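# Move the top plate from the tray to the table

## Task

Lift the uppermost plate off the stack sitting in the tray and set it down on the table so that no part of it extends beyond the blue tape outline. The remaining plates must stay inside the tray with none resting on or hanging over a tray wall, and the tray itself must be left where and how it was. Everything must stay in place without the robot holding it. Finish by releasing suction and pulling the tool away.

## Robot and tools

Robot: two six-joint arms, left_arm and right_arm, each ending in a vacuum suction cup instead of fingers. Base of left_arm sits at (-0.062, +0.478, 0) m and right_arm at (-0.012, -0.679, 0) m in the scene frame.

Frame: one shared scene frame for all poses. Origin is on the table surface midway between the arms; +x points out across the table, +z points up, and left_arm is on the +y side. The names left and right are arm labels, not image sides. The controlled point of each arm is the cup point: the centre of the cup rim. The cup opens along that point's own +z axis, so a downward-facing cup has its +z pointing to -z of the scene. About 7 cm back from the rim the tool widens to roughly 8 cm sideways, so leave clearance.

The 16-number row: one flat list covering both arms, in this order: left x, y, z (metres), left qw, qx, qy, qz (unit quaternion, w first), left suction, then right x, y, z, qw, qx, qy, qz, right suction. Positions and quaternions are absolute targets (poses) in the scene frame, not offsets. Suction is in [-1, 1]: 1 is full vacuum, a fraction asks for partial vacuum, and 0.05 or less switches it off. Suction persists, so always repeat the value you want (a 0 is a real command). To keep an arm still, resend exactly its last reported pose; to keep its orientation, resend the same quaternion every time rather than copying a drifted one.

Tools:
- execute_actions(actions, pictures): actions is an empty list (just report state), or one item. With rows: a list of 1 to 15 rows, each applied for one 1/30 s step; steps (1 to 15, default 15) sets the length, repeating the last row. Without rows: {"steps": n} with n up to 300 waits, counted from the previous result (your reply time is included). A target more than 0.6 m from the arm's last reported position along any cup-point axis gets the call rejected and nothing is sent. Each step the commanded pose is clipped to within 100 mm and 16 degrees of the current pose, so far targets need several calls; after the last step an arm only continues to its last clipped pose.
- move(target, speed, stop_force): target is one 16-number row; each cup point travels a straight line to it, both arms finishing together, taking 0.5 to 10 s. speed is m/s, 0.002 to 0.5 (default 0.25); rotation is capped at twice that in rad/s. Paths ignore obstacles and the other arm, and the arm may lag or overshoot. stop_force (N, 13 to 80, shared by both arms, only after 0.2 s of scene time) stops an arm's path when its wrist sensor feels that much extra push opposing motion; the arm then backs up two steps and holds. Use it with very slow speed for touching down; don't rely on it when the cup is also rotating, and omit it when lifting off something you press on. Suction values are applied at the start.
- wait(seconds): 0 to 10 s, sends nothing new.
- zoom_image(camera, region): closer look at [x0, y0, x1, y1] pixels (at most 504 by 504) of cam_head_left, cam_head_right (896x504), cam_left_wrist or cam_right_wrist (616x616, fisheye).
- read_manual(section): licence texts only.
- finished_scene(scene): ends the current scene irreversibly and grades it.

Reading results: the state line gives each arm's cup position, quaternion and velocities; reported positions get less accurate at long reach. suction_measured is the achieved vacuum fraction (near 0 means no seal); part_present turns 1 at 0.50 and back to 0 below 0.45. Wrist force and torque are in the cup point's axes, with offsets up to about 5.5 N and noise; pressing gives a force pointing back into the arm. HELD marks steps not sent; a pose unreachable line names an arm whose command was altered by the clearance check. Hand target shows where the controller is driving each arm. A move adds a move: line with the ending (done, off_target, moving, held, contact, fault) and limits (paced means clipped, held means steps blocked, after which the arm may jump fast), plus the distance to each target.

Gripping: turn suction on and press the 29 mm rim flat onto a smooth part of the plate, away from edges and holes, so it seals all round. Under vacuum the cup shortens up to about 10 mm. To release, set the plate down on its support first, then switch suction off and lift at least 15 mm. If the cup seals to the table, switch suction off to free it.

Avoid: pushing targets past contact (stiff arms fault easily), forces of 150 N or joint overloads, which freeze the arm for 10 s; arms bumping each other; dropping, sliding or knocking anything, especially off the table; disturbing the tray or the other plates. Holding loads heats motors and can brake an arm. Move smoothly and economically.

Each tool is called in YAML: its name, and indented under it one key for each argument.

## Session

I'll start by looking at the current state.

execute_actions:
  actions: []

Scene clock: 0.00 s of 4900.00 s.
left_arm: end_effector_position=(+0.5679, +0.5010, +0.2273) suction_measured=0.01 part_present=0 end_effector_quat_wxyz=(+0.001, -0.277, +0.961, +0.000) end_effector_velocity=(+0.000, -0.000, +0.001) end_effector_angular_velocity=(-0.000, -0.001, -0.002) | right_arm: end_effector_position=(+0.6133, -0.7501, +0.2281) suction_measured=0.00 part_present=0 end_effector_quat_wxyz=(+0.001, +0.312, +0.950, +0.000) end_effector_velocity=(+0.000, -0.001, +0.000) end_effector_angular_velocity=(-0.003, +0.000, +0.000)
Joint positions: left_arm=[-0.282 -1.555  2.143 -2.16  -1.569  2.337] | right_arm=[-0.28  -1.556  2.143 -2.159 -1.57  -2.9  ]
Joint velocities: left_arm=[ 0.    -0.001 -0.    -0.    -0.     0.002] | right_arm=[-0.     0.    -0.    -0.001 -0.003 -0.   ]
Joint torques (N m, as the arm reports them, + toward a larger angle): no reading
Wrist force (N, on the end effector, along its own x y z axes, offset not removed): no reading
Wrist torque (N m, same axes, about the end effector's origin, offset not removed): no reading
Hand target (left_arm): +0.568, +0.501, +0.227; +0.001, -0.277, +0.961, +0.000
Hand target (right_arm): +0.613, -0.750, +0.228; +0.001, +0.312, +0.950, +0.000

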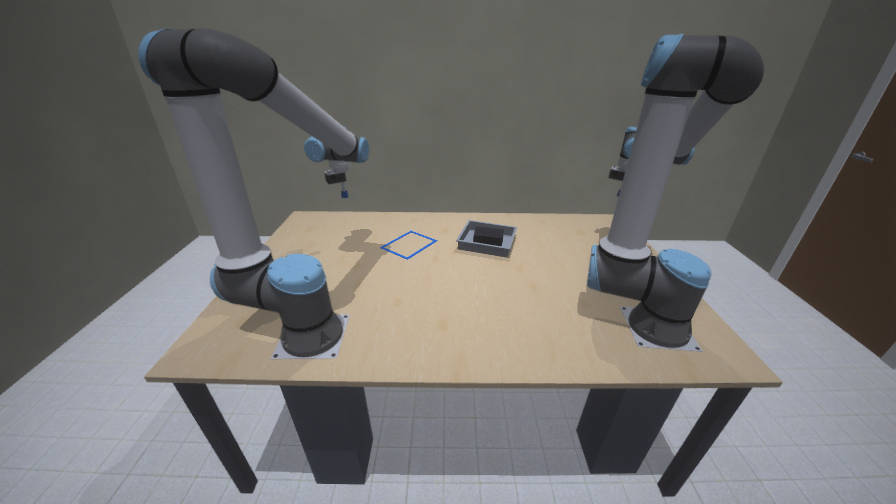

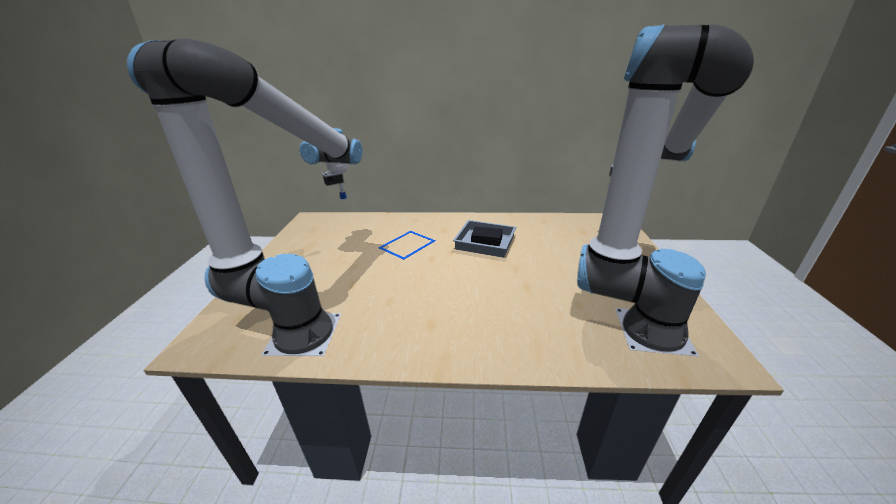

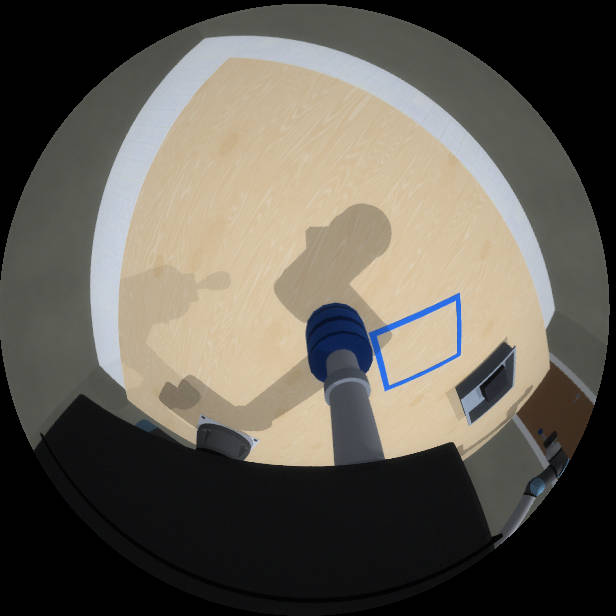

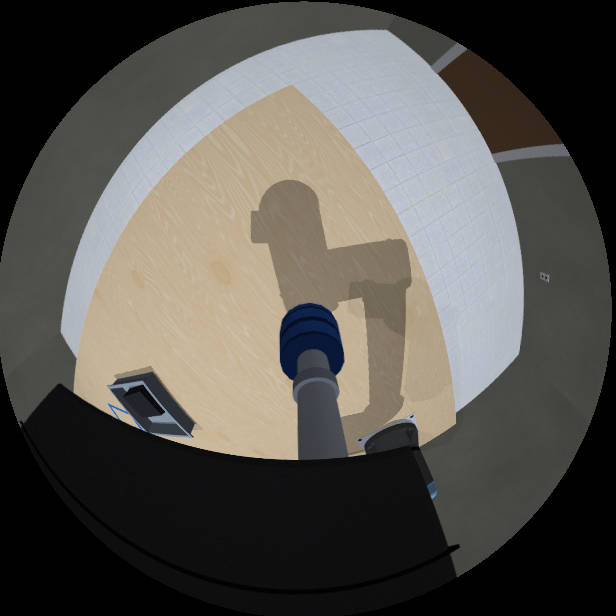

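zoom_image:
  camera: "cam_head_left"
  region: [360, 200, 540, 280]

zoom_image:
  camera: "cam_head_right"
  region: [360, 200, 540, 280]

Region (360, 200, 540, 280) of cam_head_left's 896x504 image, scaled by 2.800, with more detail than that image has.

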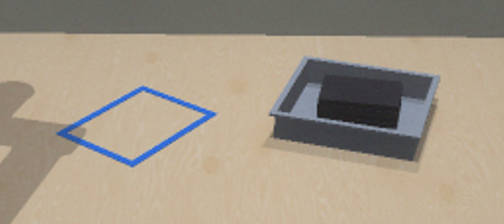

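Region (360, 200, 540, 280) of cam_head_right's 896x504 image, scaled by 2.800, with more detail than that image has.

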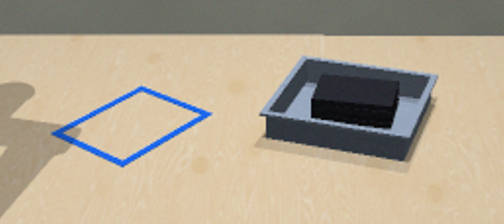

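zoom_image:
  camera: "cam_left_wrist"
  region: [350, 270, 550, 450]

zoom_image:
  camera: "cam_head_left"
  region: [450, 210, 530, 265]

Region (350, 270, 550, 450) of cam_left_wrist's 616x616 image, scaled by 2.520, with more detail than that image has; it fills the top 454 rows of this view, and the rest is white.

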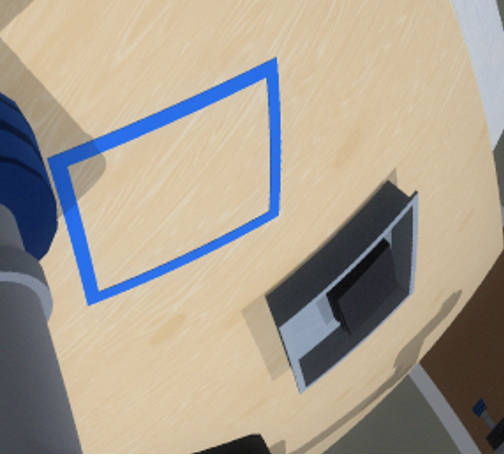

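Region (450, 210, 530, 265) of cam_head_left's 896x504 image, scaled by 6.300, with more detail than that image has; it fills the top 346 rows of this view, and the rest is white.

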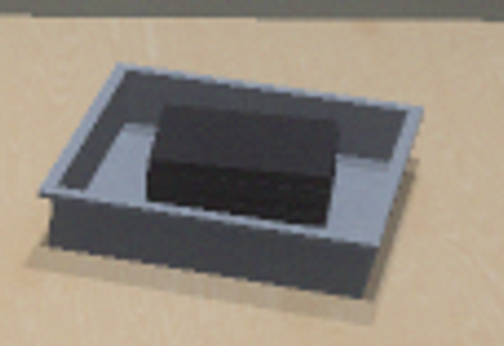

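move:
  target: [0.565, -0.152, 0.18, 0, 0.1392, 0.9903, 0, 0, 0.6133, -0.7501, 0.2281, 0.001, 0.312, 0.950, 0, 0]
  speed: 0.5

Scene clock: 11.27 s of 4900.00 s.
left_arm: end_effector_position=(+0.5640, -0.1525, +0.1796) suction_measured=0.01 part_present=0 end_effector_quat_wxyz=(+0.000, +0.139, +0.990, -0.001) end_effector_velocity=(+0.000, -0.001, -0.000) end_effector_angular_velocity=(+0.000, +0.000, -0.001) | right_arm: end_effector_position=(+0.6133, -0.7501, +0.2281) suction_measured=0.00 part_present=0 end_effector_quat_wxyz=(+0.001, +0.312, +0.950, +0.000) end_effector_velocity=(+0.000, +0.000, -0.000) end_effector_angular_velocity=(+0.001, -0.001, -0.000)
Joint positions: left_arm=[-1.024 -1.12   1.681 -2.132 -1.571  2.434] | right_arm=[-0.28  -1.556  2.143 -2.16  -1.571 -2.9  ]
Joint velocities: left_arm=[-0.001  0.002 -0.002  0.001 -0.     0.001] | right_arm=[ 0.    -0.     0.    -0.001  0.001  0.   ]
Joint torques (N m, as the arm reports them, + toward a larger angle): left_arm=[-15.56 -50.65 -42.9   -0.26  -2.31   2.68] | right_arm=[ 12.93 -25.29 -32.85  -6.13  -2.21  -1.6 ]
Wrist force (N, on the end effector, along its own x y z axes, offset not removed): left_arm=[-0.6 3.7 -1.9] | right_arm=[3.2 7.2 3.8]
Wrist torque (N m, same axes, about the end effector's origin, offset not removed): left_arm=[0.87 0.01 -0.14] | right_arm=[0.58 -0.22 0.16]
Hand target (left_arm): +0.564, -0.153, +0.180; +0.000, +0.139, +0.990, -0.001
Hand target (right_arm): +0.613, -0.750, +0.228; +0.001, +0.312, +0.950, +0.000
Off the commanded pose (left_arm): 0.001 m, 0 deg.
Off the commanded pose (right_arm): 0.000 m, 0 deg.
After step 90, 6.30 s passed at rest.
move: done
camera_calibration (this result's frames):
cam_left_wrist: T_world_to_cam=[[-0.317095, -0.947734, -0.0353733, 0.0553612], [-0.881293, 0.280674, 0.380191, 0.479947], [-0.350391, 0.151731, -0.924231, 0.487141], [0, 0, 0, 1]] pos_world=[0.611219, -0.156156, 0.269718]
cam_right_wrist: T_world_to_cam=[[-0.580269, -0.814154, 0.0210148, -0.257312], [-0.751103, 0.54495, 0.372658, 0.795483], [-0.314853, 0.200458, -0.927731, 0.657094], [0, 0, 0, 1]] pos_world=[0.655068, -0.77471, 0.31857]

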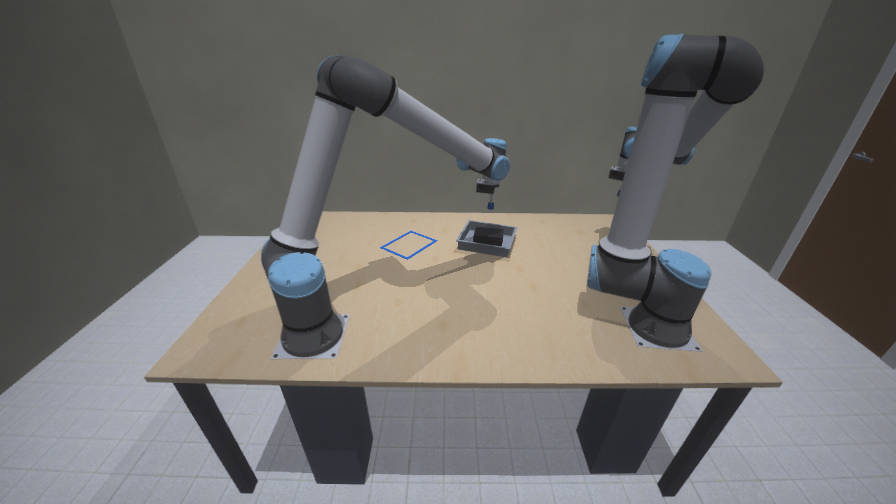

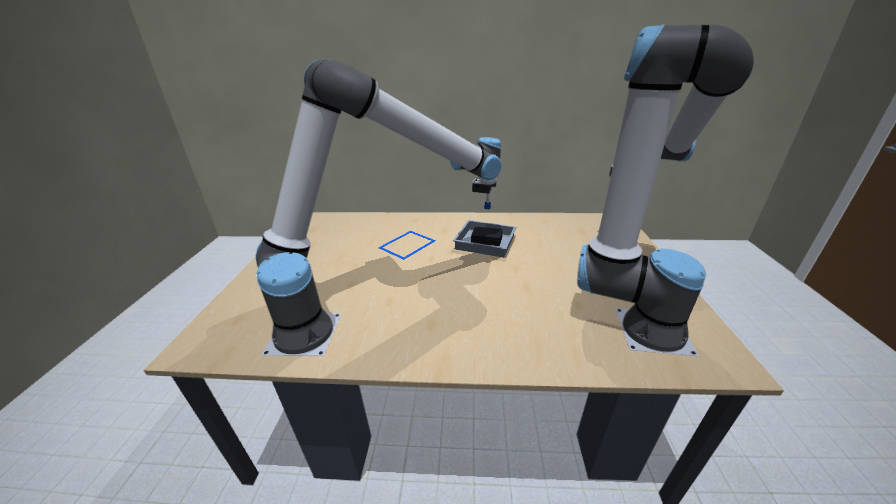

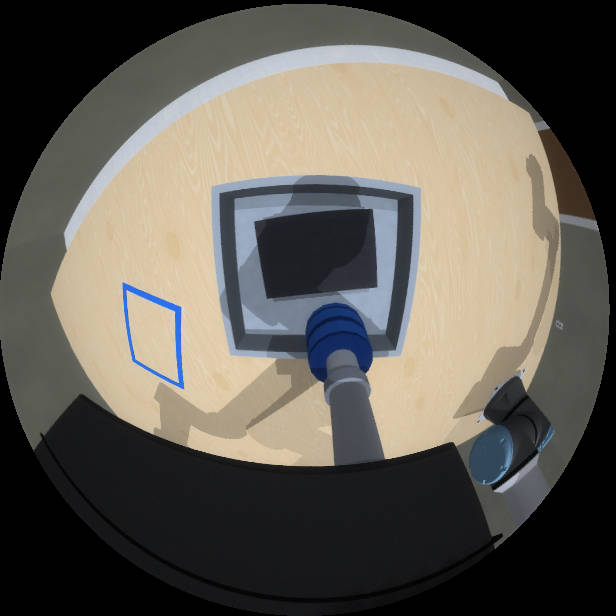

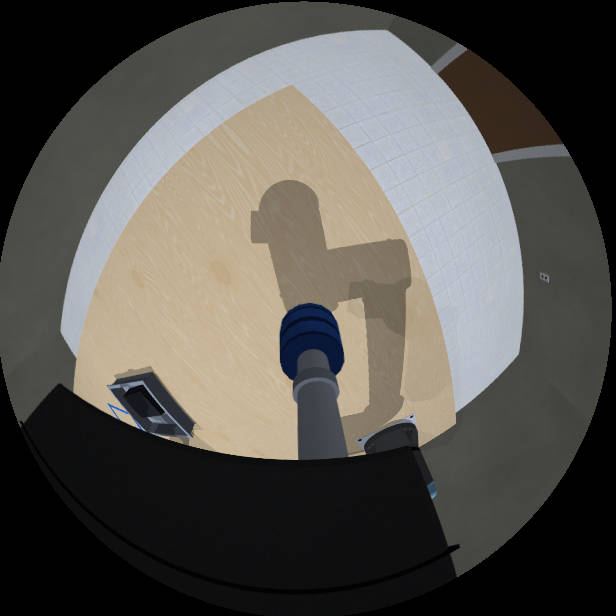

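zoom_image:
  camera: "cam_left_wrist"
  region: [200, 160, 440, 380]

zoom_image:
  camera: "cam_left_wrist"
  region: [245, 195, 395, 315]

Region (200, 160, 440, 380) of cam_left_wrist's 616x616 image, scaled by 2.100, with more detail than that image has; it fills the top 462 rows of this view, and the rest is white.

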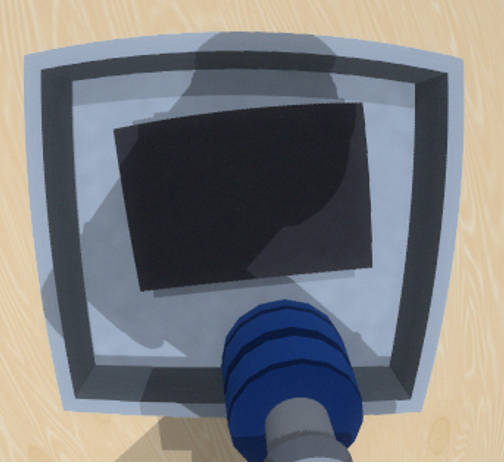

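Region (245, 195, 395, 315) of cam_left_wrist's 616x616 image, scaled by 3.360, with more detail than that image has; it fills the top 403 rows of this view, and the rest is white.

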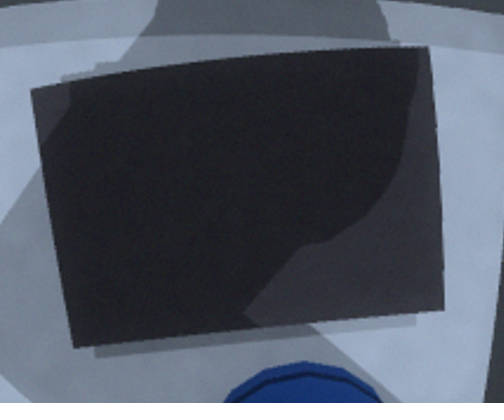

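move:
  target: [0.587, -0.156, 0.078, 0, 0.1392, 0.9903, 0, 0, 0.6133, -0.7501, 0.2281, 0.001, 0.312, 0.950, 0, 0]
  speed: 0.25

Scene clock: 17.70 s of 4900.00 s.
left_arm: end_effector_position=(+0.5869, -0.1559, +0.0780) suction_measured=0.01 part_present=0 end_effector_quat_wxyz=(+0.000, +0.139, +0.990, +0.000) end_effector_velocity=(+0.000, +0.000, -0.002) end_effector_angular_velocity=(+0.001, -0.000, -0.001) | right_arm: end_effector_position=(+0.6133, -0.7501, +0.2281) suction_measured=0.00 part_present=0 end_effector_quat_wxyz=(+0.001, +0.312, +0.950, -0.000) end_effector_velocity=(-0.000, +0.000, -0.000) end_effector_angular_velocity=(+0.000, +0.001, -0.000)
Joint positions: left_arm=[-1.005 -0.996  1.696 -2.27  -1.571  2.454] | right_arm=[-0.28  -1.556  2.143 -2.16  -1.571 -2.9  ]
Joint velocities: left_arm=[ 0.     0.002 -0.    -0.002  0.001  0.001] | right_arm=[ 0.    -0.     0.     0.001  0.     0.001]
Joint torques (N m, as the arm reports them, + toward a larger angle): left_arm=[  8.78 -55.34 -39.35  -6.58   2.37   2.6 ] | right_arm=[ 13.79 -25.47 -33.5   -5.76  -2.17  -1.47]
Wrist force (N, on the end effector, along its own x y z axes, offset not removed): left_arm=[-1.0 3.9 -2.1] | right_arm=[-6.2 5.6 3.8]
Wrist torque (N m, same axes, about the end effector's origin, offset not removed): left_arm=[0.89 0.06 -0.17] | right_arm=[0.67 1.06 -0.20]
Hand target (left_arm): +0.587, -0.156, +0.078; -0.000, +0.139, +0.990, +0.000
Hand target (right_arm): +0.613, -0.750, +0.228; +0.001, +0.312, +0.950, -0.000
Off the commanded pose (left_arm): 0.000 m, 0 deg.
Off the commanded pose (right_arm): 0.000 m, 0 deg.
After step 90, 2.50 s passed at rest.
move: done
camera_calibration (this result's frames):
cam_left_wrist: T_world_to_cam=[[-0.317265, -0.947638, -0.0364079, 0.0560236], [-0.881107, 0.280359, 0.380854, 0.539478], [-0.350704, 0.152911, -0.923918, 0.40215], [0, 0, 0, 1]] pos_world=[0.634147, -0.15965, 0.168131]
cam_right_wrist: T_world_to_cam=[[-0.580269, -0.814154, 0.0210148, -0.257312], [-0.751103, 0.54495, 0.372657, 0.795484], [-0.314852, 0.200457, -0.927731, 0.657093], [0, 0, 0, 1]] pos_world=[0.655068, -0.77471, 0.31857]

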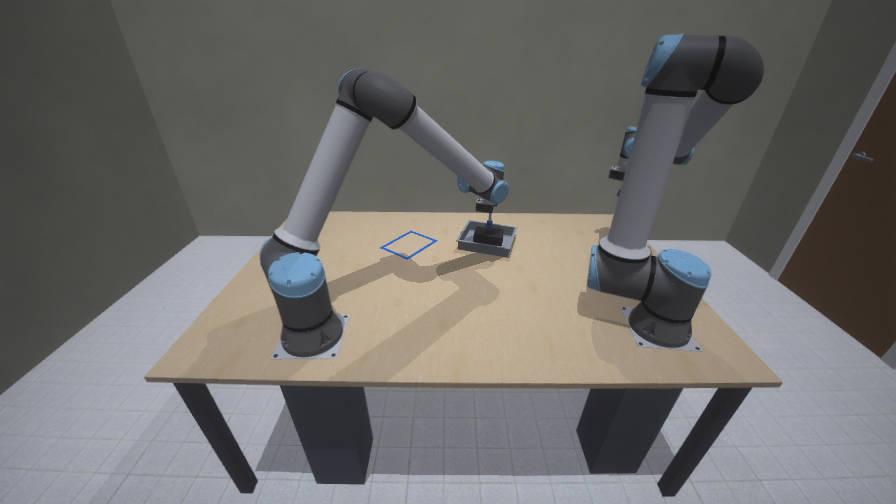

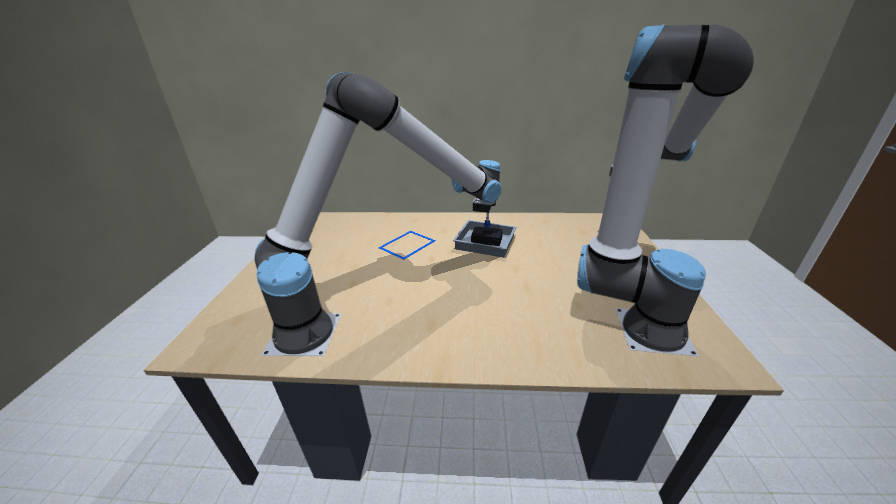

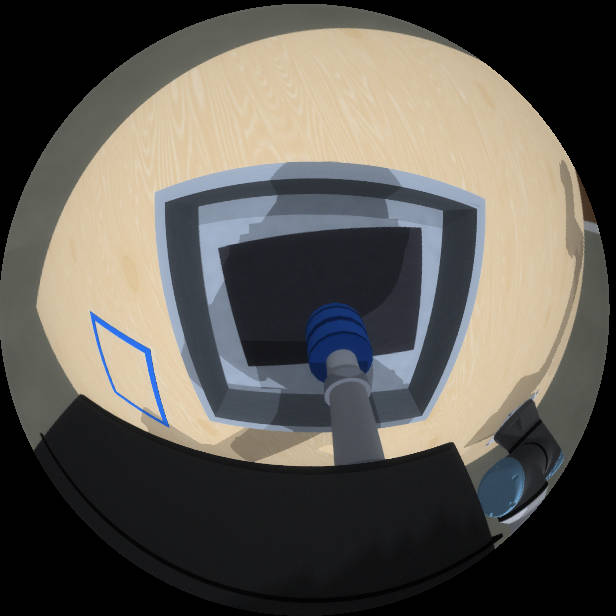

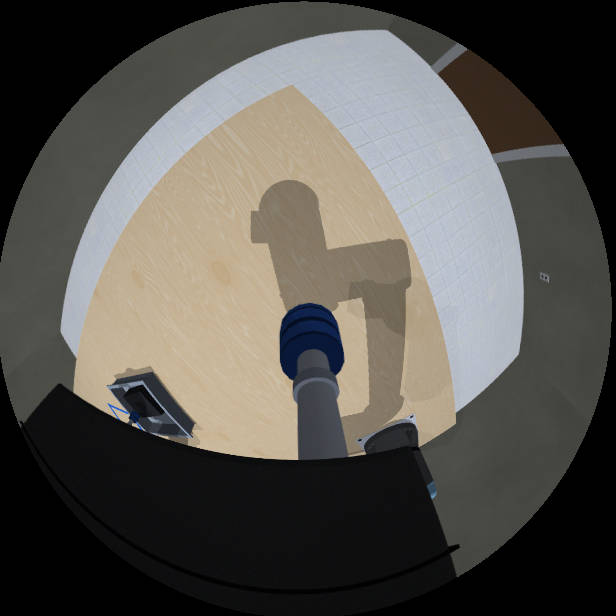

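zoom_image:
  camera: "cam_left_wrist"
  region: [200, 200, 440, 390]

zoom_image:
  camera: "cam_head_right"
  region: [450, 200, 530, 265]

Region (200, 200, 440, 390) of cam_left_wrist's 616x616 image, scaled by 2.100, with more detail than that image has; it fills the top 399 rows of this view, and the rest is white.

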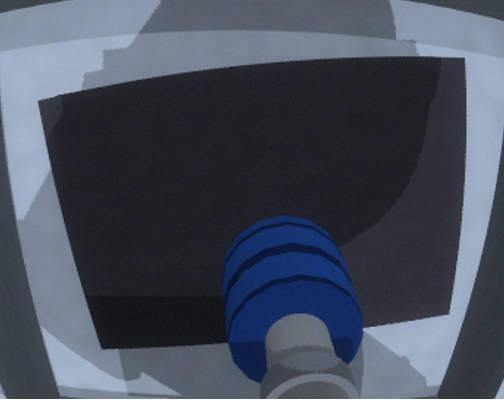

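Region (450, 200, 530, 265) of cam_head_right's 896x504 image, scaled by 6.300, with more detail than that image has; it fills the top 410 rows of this view, and the rest is white.

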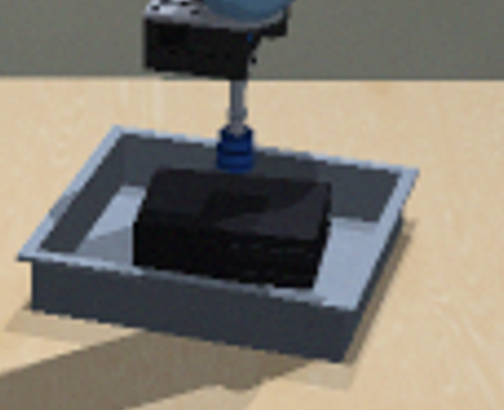

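move:
  target: [0.589, -0.1555, 0.045, 0, 0.1392, 0.9903, 0, 1, 0.6133, -0.7501, 0.2281, 0.001, 0.312, 0.950, 0, 0]
  speed: 0.04
  stop_force: 20

Scene clock: 22.33 s of 4900.00 s.
left_arm: end_effector_position=(+0.5890, -0.1555, +0.0451) suction_measured=0.28 part_present=0 end_effector_quat_wxyz=(+0.000, +0.139, +0.990, +0.000) end_effector_velocity=(+0.000, -0.000, +0.001) end_effector_angular_velocity=(-0.001, -0.001, -0.000) | right_arm: end_effector_position=(+0.6133, -0.7501, +0.2281) suction_measured=0.00 part_present=0 end_effector_quat_wxyz=(+0.001, +0.312, +0.950, -0.000) end_effector_velocity=(-0.000, +0.000, -0.000) end_effector_angular_velocity=(+0.001, +0.000, +0.000)
Joint positions: left_arm=[-1.002 -0.959  1.706 -2.317 -1.571  2.456] | right_arm=[-0.28  -1.556  2.143 -2.16  -1.571 -2.9  ]
Joint velocities: left_arm=[ 0.    -0.001  0.001 -0.002  0.     0.   ] | right_arm=[ 0.    -0.     0.     0.001  0.001 -0.   ]
Joint torques (N m, as the arm reports them, + toward a larger angle): left_arm=[  7.95 -58.63 -24.28  -6.96   1.83   2.71] | right_arm=[ 12.24 -25.41 -33.29  -5.9   -1.93  -1.65]
Wrist force (N, on the end effector, along its own x y z axes, offset not removed): left_arm=[-1.3 3.4 1.2] | right_arm=[4.6 3.8 3.4]
Wrist torque (N m, same axes, about the end effector's origin, offset not removed): left_arm=[0.82 0.07 -0.23] | right_arm=[0.41 -0.45 -0.25]
Hand target (left_arm): +0.589, -0.155, +0.045; -0.000, +0.139, +0.990, +0.000
Hand target (right_arm): +0.613, -0.750, +0.228; +0.001, +0.312, +0.950, -0.000
Off the commanded pose (left_arm): 0.000 m, 0 deg.
Off the commanded pose (right_arm): 0.000 m, 0 deg.
After step 90, 0.47 s passed at rest.
move: done
camera_calibration (this result's frames):
cam_left_wrist: T_world_to_cam=[[-0.317254, -0.947641, -0.0364111, 0.0558996], [-0.881112, 0.280348, 0.38085, 0.553731], [-0.350702, 0.152909, -0.92392, 0.372344], [0, 0, 0, 1]] pos_world=[0.636215, -0.159199, 0.135163]
cam_right_wrist: T_world_to_cam=[[-0.580269, -0.814154, 0.0210148, -0.257312], [-0.751103, 0.54495, 0.372657, 0.795484], [-0.314852, 0.200457, -0.927731, 0.657093], [0, 0, 0, 1]] pos_world=[0.655068, -0.77471, 0.31857]

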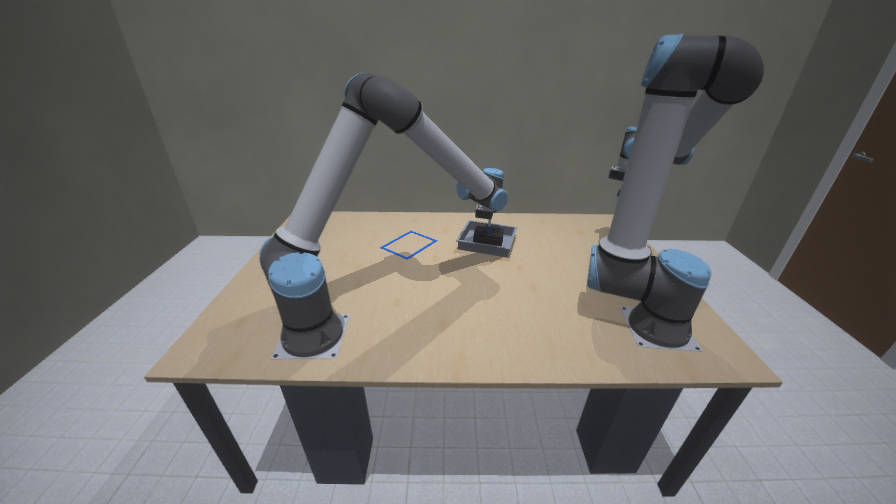

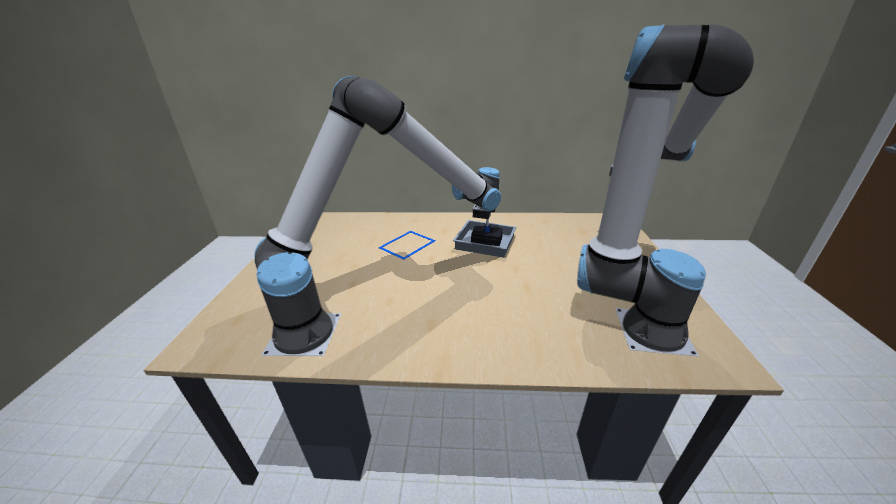

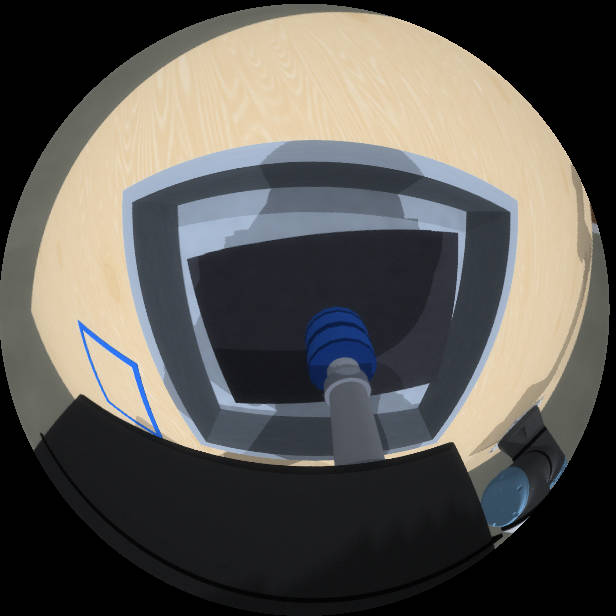

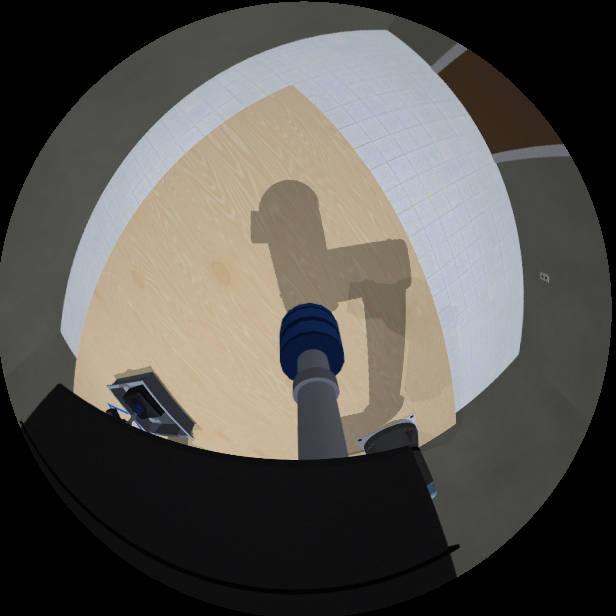

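Sealing has begun. Checking the vacuum level.

execute_actions:
  actions:
    - {"steps": 20}

Scene clock: 23.00 s of 4900.00 s.
left_arm: end_effector_position=(+0.5890, -0.1555, +0.0450) suction_measured=0.98 part_present=1 end_effector_quat_wxyz=(+0.000, +0.139, +0.990, +0.000) end_effector_velocity=(+0.000, -0.000, +0.001) end_effector_angular_velocity=(-0.001, -0.001, +0.000) | right_arm: end_effector_position=(+0.6133, -0.7501, +0.2281) suction_measured=0.00 part_present=0 end_effector_quat_wxyz=(+0.001, +0.312, +0.950, -0.000) end_effector_velocity=(+0.000, +0.000, +0.000) end_effector_angular_velocity=(+0.001, -0.001, +0.001)
Joint positions: left_arm=[-1.002 -0.959  1.706 -2.317 -1.571  2.456] | right_arm=[-0.28  -1.556  2.143 -2.16  -1.571 -2.9  ]
Joint velocities: left_arm=[ 0.    -0.001 -0.    -0.     0.001 -0.   ] | right_arm=[-0.    -0.    -0.001  0.     0.001 -0.001]
Joint torques (N m, as the arm reports them, + toward a larger angle): left_arm=[  8.26 -58.54 -24.41  -6.85   0.32   2.24] | right_arm=[ 12.91 -28.35 -33.15  -5.77  -1.93  -1.91]
Wrist force (N, on the end effector, along its own x y z axes, offset not removed): left_arm=[-0.6 2.6 1.1] | right_arm=[0.4 -1.6 -3.6]
Wrist torque (N m, same axes, about the end effector's origin, offset not removed): left_arm=[0.63 0.06 -0.13] | right_arm=[-0.37 -0.06 -0.07]
Hand target (left_arm): +0.589, -0.155, +0.045; -0.000, +0.139, +0.990, +0.000
Hand target (right_arm): +0.613, -0.750, +0.228; +0.001, +0.312, +0.950, -0.000
Off the commanded pose (left_arm): 0.000 m, 0 deg.
Off the commanded pose (right_arm): 0.000 m, 0 deg.
Steps of this call (steps 1 to 20: nothing new was sent). Readings (end_effector_position | what the end effector reports):
1: left_arm (+0.5890, -0.1555, +0.0450) | right_arm (+0.6133, -0.7501, +0.2281) | left_arm suction_measured=0.31 part_present=0 | right_arm suction_measured=0.00 part_present=0
2: left_arm (+0.5890, -0.1555, +0.0450) | right_arm (+0.6133, -0.7501, +0.2281) | left_arm suction_measured=0.35 part_present=0 | right_arm suction_measured=0.00 part_present=0
4: left_arm (+0.5890, -0.1555, +0.0450) | right_arm (+0.6133, -0.7501, +0.2281) | left_arm suction_measured=0.41 part_present=0 | right_arm suction_measured=0.00 part_present=0
8: left_arm (+0.5890, -0.1555, +0.0450) | right_arm (+0.6133, -0.7501, +0.2281) | left_arm suction_measured=0.65 part_present=1 | right_arm suction_measured=0.00 part_present=0
20: the state above
camera_calibration (this result's frames):
cam_left_wrist: T_world_to_cam=[[-0.317254, -0.947641, -0.0364062, 0.0558975], [-0.881114, 0.280351, 0.380844, 0.553769], [-0.350697, 0.152902, -0.923922, 0.372269], [0, 0, 0, 1]] pos_world=[0.636221, -0.1592, 0.135083]
cam_right_wrist: T_world_to_cam=[[-0.580269, -0.814154, 0.0210149, -0.257312], [-0.751103, 0.54495, 0.372657, 0.795484], [-0.314852, 0.200457, -0.927731, 0.657093], [0, 0, 0, 1]] pos_world=[0.655068, -0.77471, 0.31857]

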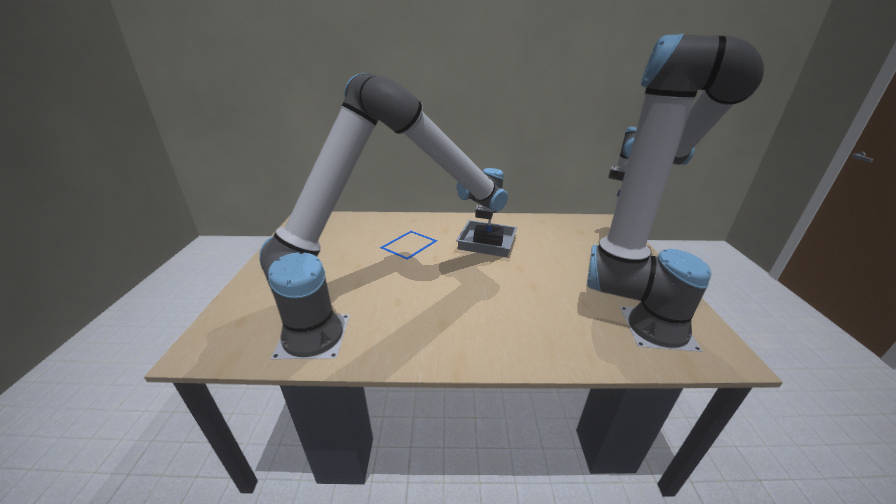

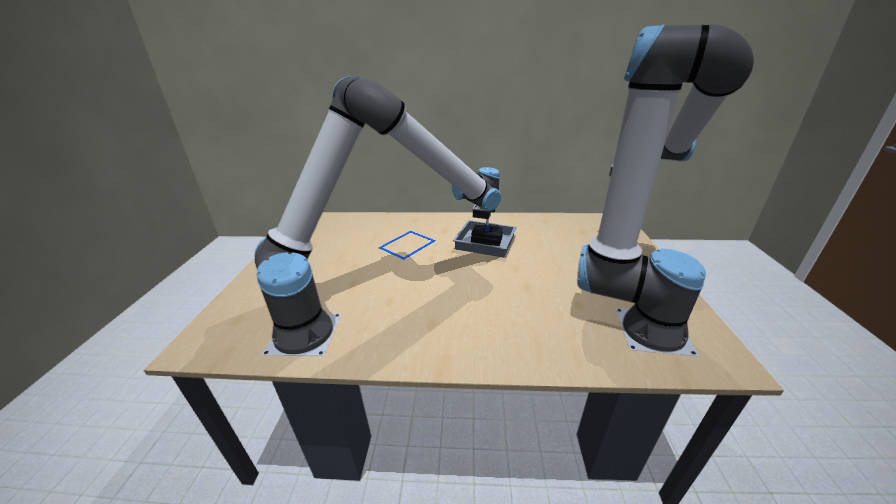

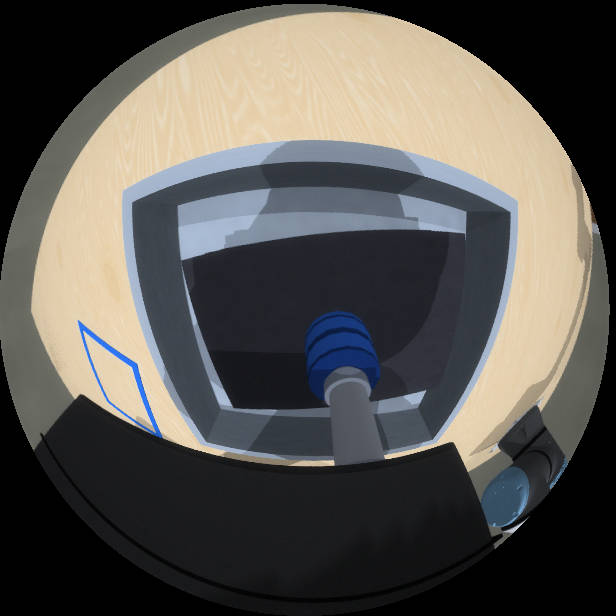

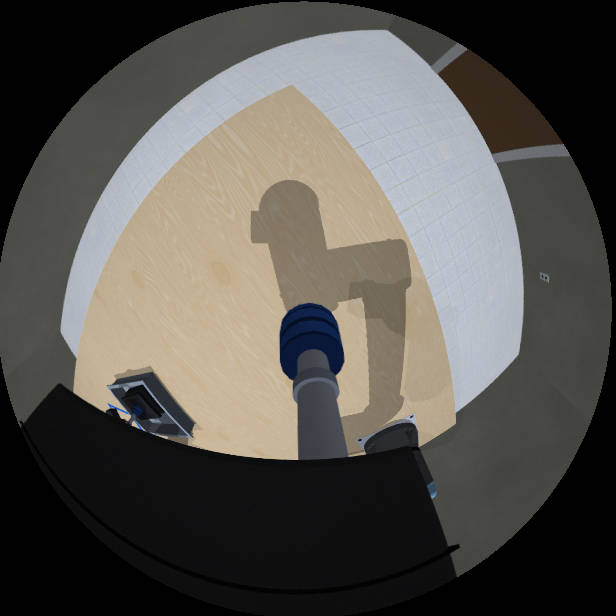

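zoom_image:
  camera: "cam_head_right"
  region: [460, 210, 515, 255]

zoom_image:
  camera: "cam_head_left"
  region: [462, 210, 517, 255]

Region (460, 210, 515, 255) of cam_head_right's 896x504 image, scaled by 9.164, with more detail than that image has; it fills the top 412 rows of this view, and the rest is white.

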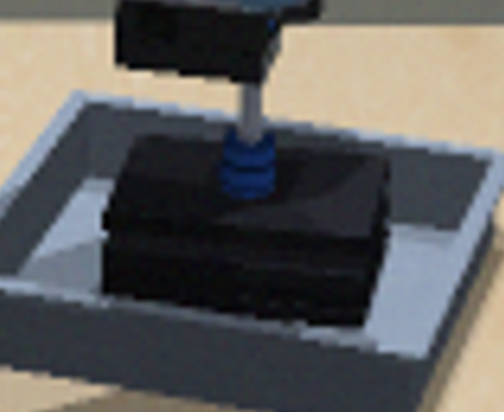

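Region (462, 210, 517, 255) of cam_head_left's 896x504 image, scaled by 9.164, with more detail than that image has; it fills the top 412 rows of this view, and the rest is white.

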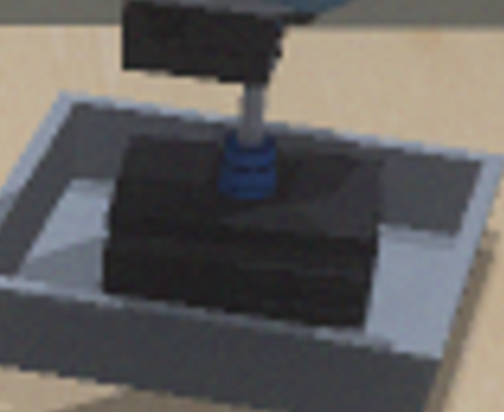

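execute_actions:
  actions: []

Scene clock: 23.80 s of 4900.00 s.
left_arm: end_effector_position=(+0.5890, -0.1555, +0.0450) suction_measured=0.99 part_present=1 end_effector_quat_wxyz=(+0.000, +0.139, +0.990, +0.000) end_effector_velocity=(-0.000, -0.000, +0.000) end_effector_angular_velocity=(-0.000, +0.000, +0.000) | right_arm: end_effector_position=(+0.6133, -0.7501, +0.2281) suction_measured=0.00 part_present=0 end_effector_quat_wxyz=(+0.001, +0.312, +0.950, +0.000) end_effector_velocity=(+0.000, -0.000, +0.000) end_effector_angular_velocity=(-0.001, -0.001, -0.000)
Joint positions: left_arm=[-1.002 -0.959  1.706 -2.317 -1.571  2.456] | right_arm=[-0.28  -1.556  2.143 -2.16  -1.571 -2.9  ]
Joint velocities: left_arm=[ 0. -0.  0. -0. -0. -0.] | right_arm=[-0. -0. -0. -0. -0.  0.]
Joint torques (N m, as the arm reports them, + toward a larger angle): left_arm=[  9.69 -59.52 -25.07  -6.82  -0.47   2.52] | right_arm=[ 10.67 -27.49 -34.34  -5.91  -2.06  -1.74]
Wrist force (N, on the end effector, along its own x y z axes, offset not removed): left_arm=[0.8 1.9 -0.2] | right_arm=[-1.3 -2.8 7.2]
Wrist torque (N m, same axes, about the end effector's origin, offset not removed): left_arm=[0.57 -0.09 -0.17] | right_arm=[-0.66 0.16 0.16]
Hand target (left_arm): +0.589, -0.155, +0.045; -0.000, +0.139, +0.990, +0.000
Hand target (right_arm): +0.613, -0.750, +0.228; +0.001, +0.312, +0.950, -0.000
Off the commanded pose (left_arm): 0.000 m, 0 deg.
Off the commanded pose (right_arm): 0.000 m, 0 deg.
Steps of this call (steps 1 to 24: nothing new was sent). Readings (end_effector_position | what the end effector reports):
1: left_arm (+0.5890, -0.1555, +0.0450) | right_arm (+0.6133, -0.7501, +0.2281) | left_arm suction_measured=0.99 part_present=1 | right_arm suction_measured=0.00 part_present=0
2: left_arm (+0.5890, -0.1555, +0.0450) | right_arm (+0.6133, -0.7501, +0.2281) | left_arm suction_measured=1.00 part_present=1 | right_arm suction_measured=0.00 part_present=0
4: left_arm (+0.5890, -0.1555, +0.0450) | right_arm (+0.6133, -0.7501, +0.2281) | left_arm suction_measured=1.00 part_present=1 | right_arm suction_measured=0.00 part_present=0
8: left_arm (+0.5890, -0.1555, +0.0450) | right_arm (+0.6133, -0.7501, +0.2281) | left_arm suction_measured=0.99 part_present=1 | right_arm suction_measured=0.00 part_present=0
24: the state above
camera_calibration (this result's frames):
cam_left_wrist: T_world_to_cam=[[-0.317254, -0.947641, -0.0364063, 0.0558977], [-0.881114, 0.280351, 0.380844, 0.553769], [-0.350697, 0.152903, -0.923922, 0.372269], [0, 0, 0, 1]] pos_world=[0.636221, -0.1592, 0.135083]
cam_right_wrist: T_world_to_cam=[[-0.580269, -0.814154, 0.0210147, -0.257312], [-0.751103, 0.54495, 0.372658, 0.795484], [-0.314853, 0.200457, -0.927731, 0.657093], [0, 0, 0, 1]] pos_world=[0.655068, -0.77471, 0.31857]

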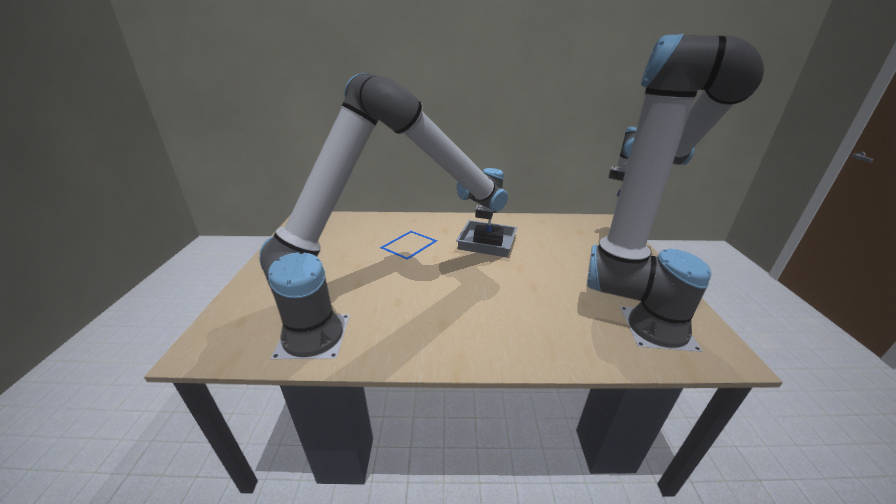

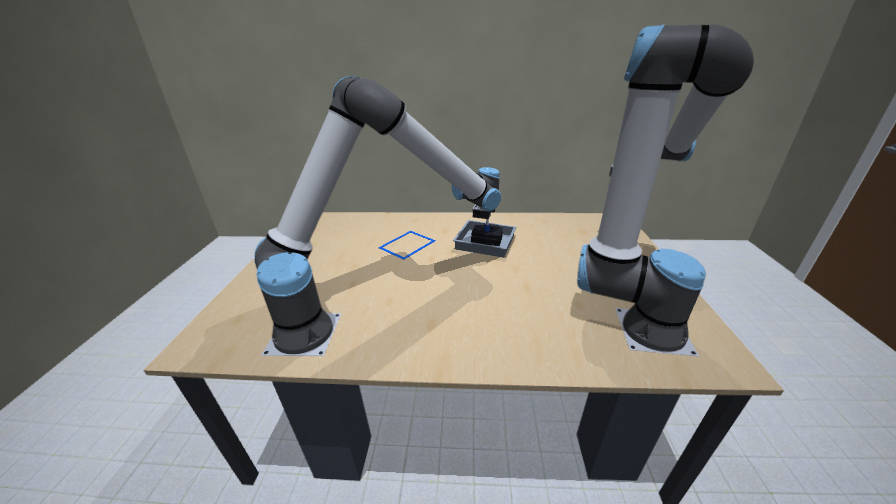

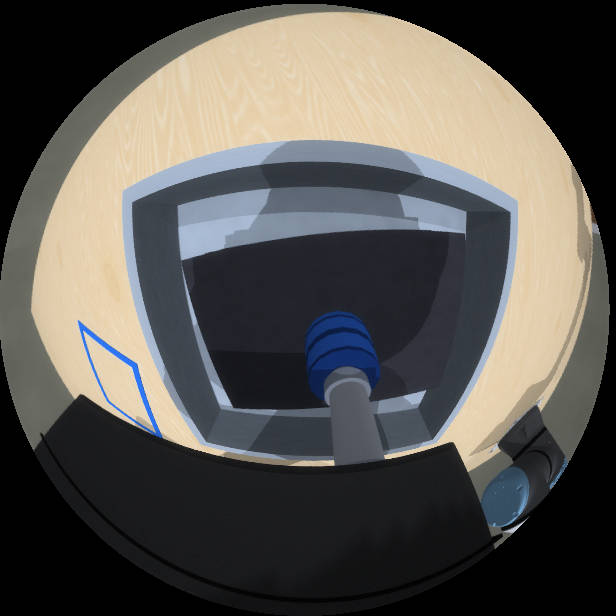

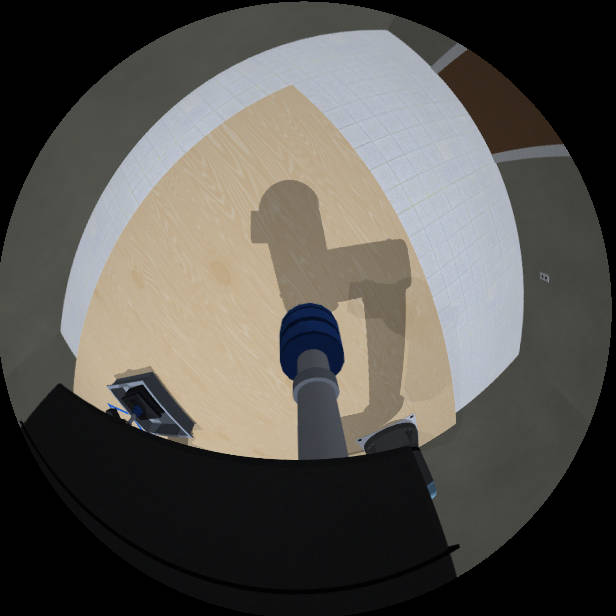

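zoom_image:
  camera: "cam_head_right"
  region: [460, 210, 515, 255]

zoom_image:
  camera: "cam_right_wrist"
  region: [95, 360, 205, 450]

Region (460, 210, 515, 255) of cam_head_right's 896x504 image, scaled by 9.164, with more detail than that image has; it fills the top 412 rows of this view, and the rest is white.

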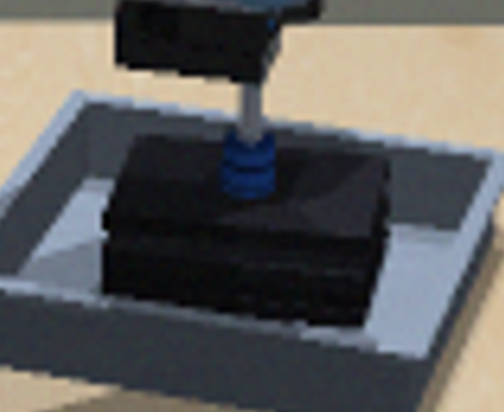

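Region (95, 360, 205, 450) of cam_right_wrist's 616x616 image, scaled by 4.582, with more detail than that image has; it fills the top 412 rows of this view, and the rest is white.

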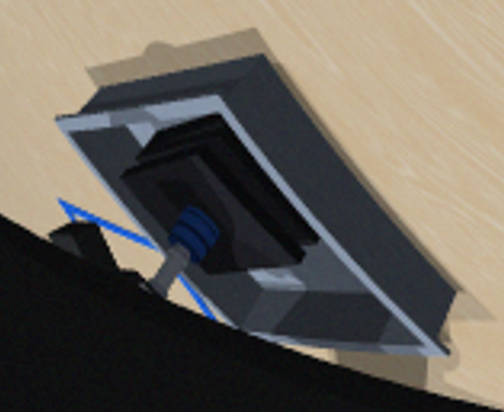

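zoom_image:
  camera: "cam_right_wrist"
  region: [115, 375, 175, 430]

zoom_image:
  camera: "cam_head_right"
  region: [468, 222, 508, 250]

Region (115, 375, 175, 430) of cam_right_wrist's 616x616 image, scaled by 8.400, with more detail than that image has; it fills the top 462 rows of this view, and the rest is white.

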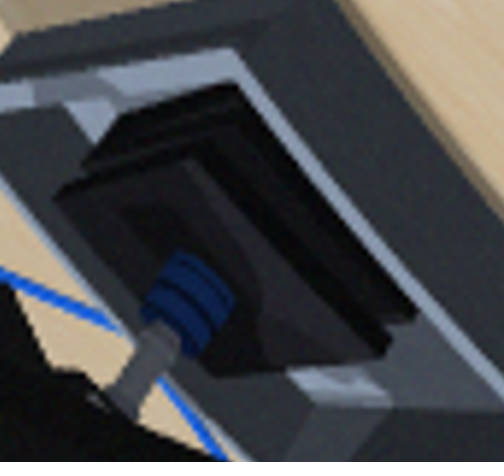

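Region (468, 222, 508, 250) of cam_head_right's 896x504 image, scaled by 12.600, with more detail than that image has; it fills the top 353 rows of this view, and the rest is white.

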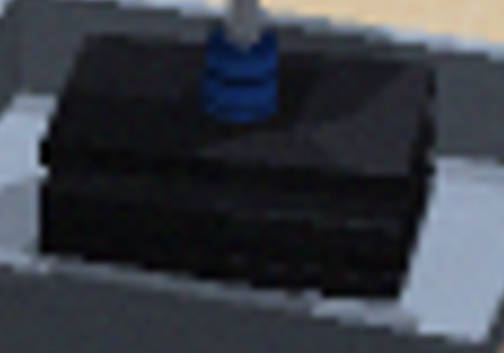

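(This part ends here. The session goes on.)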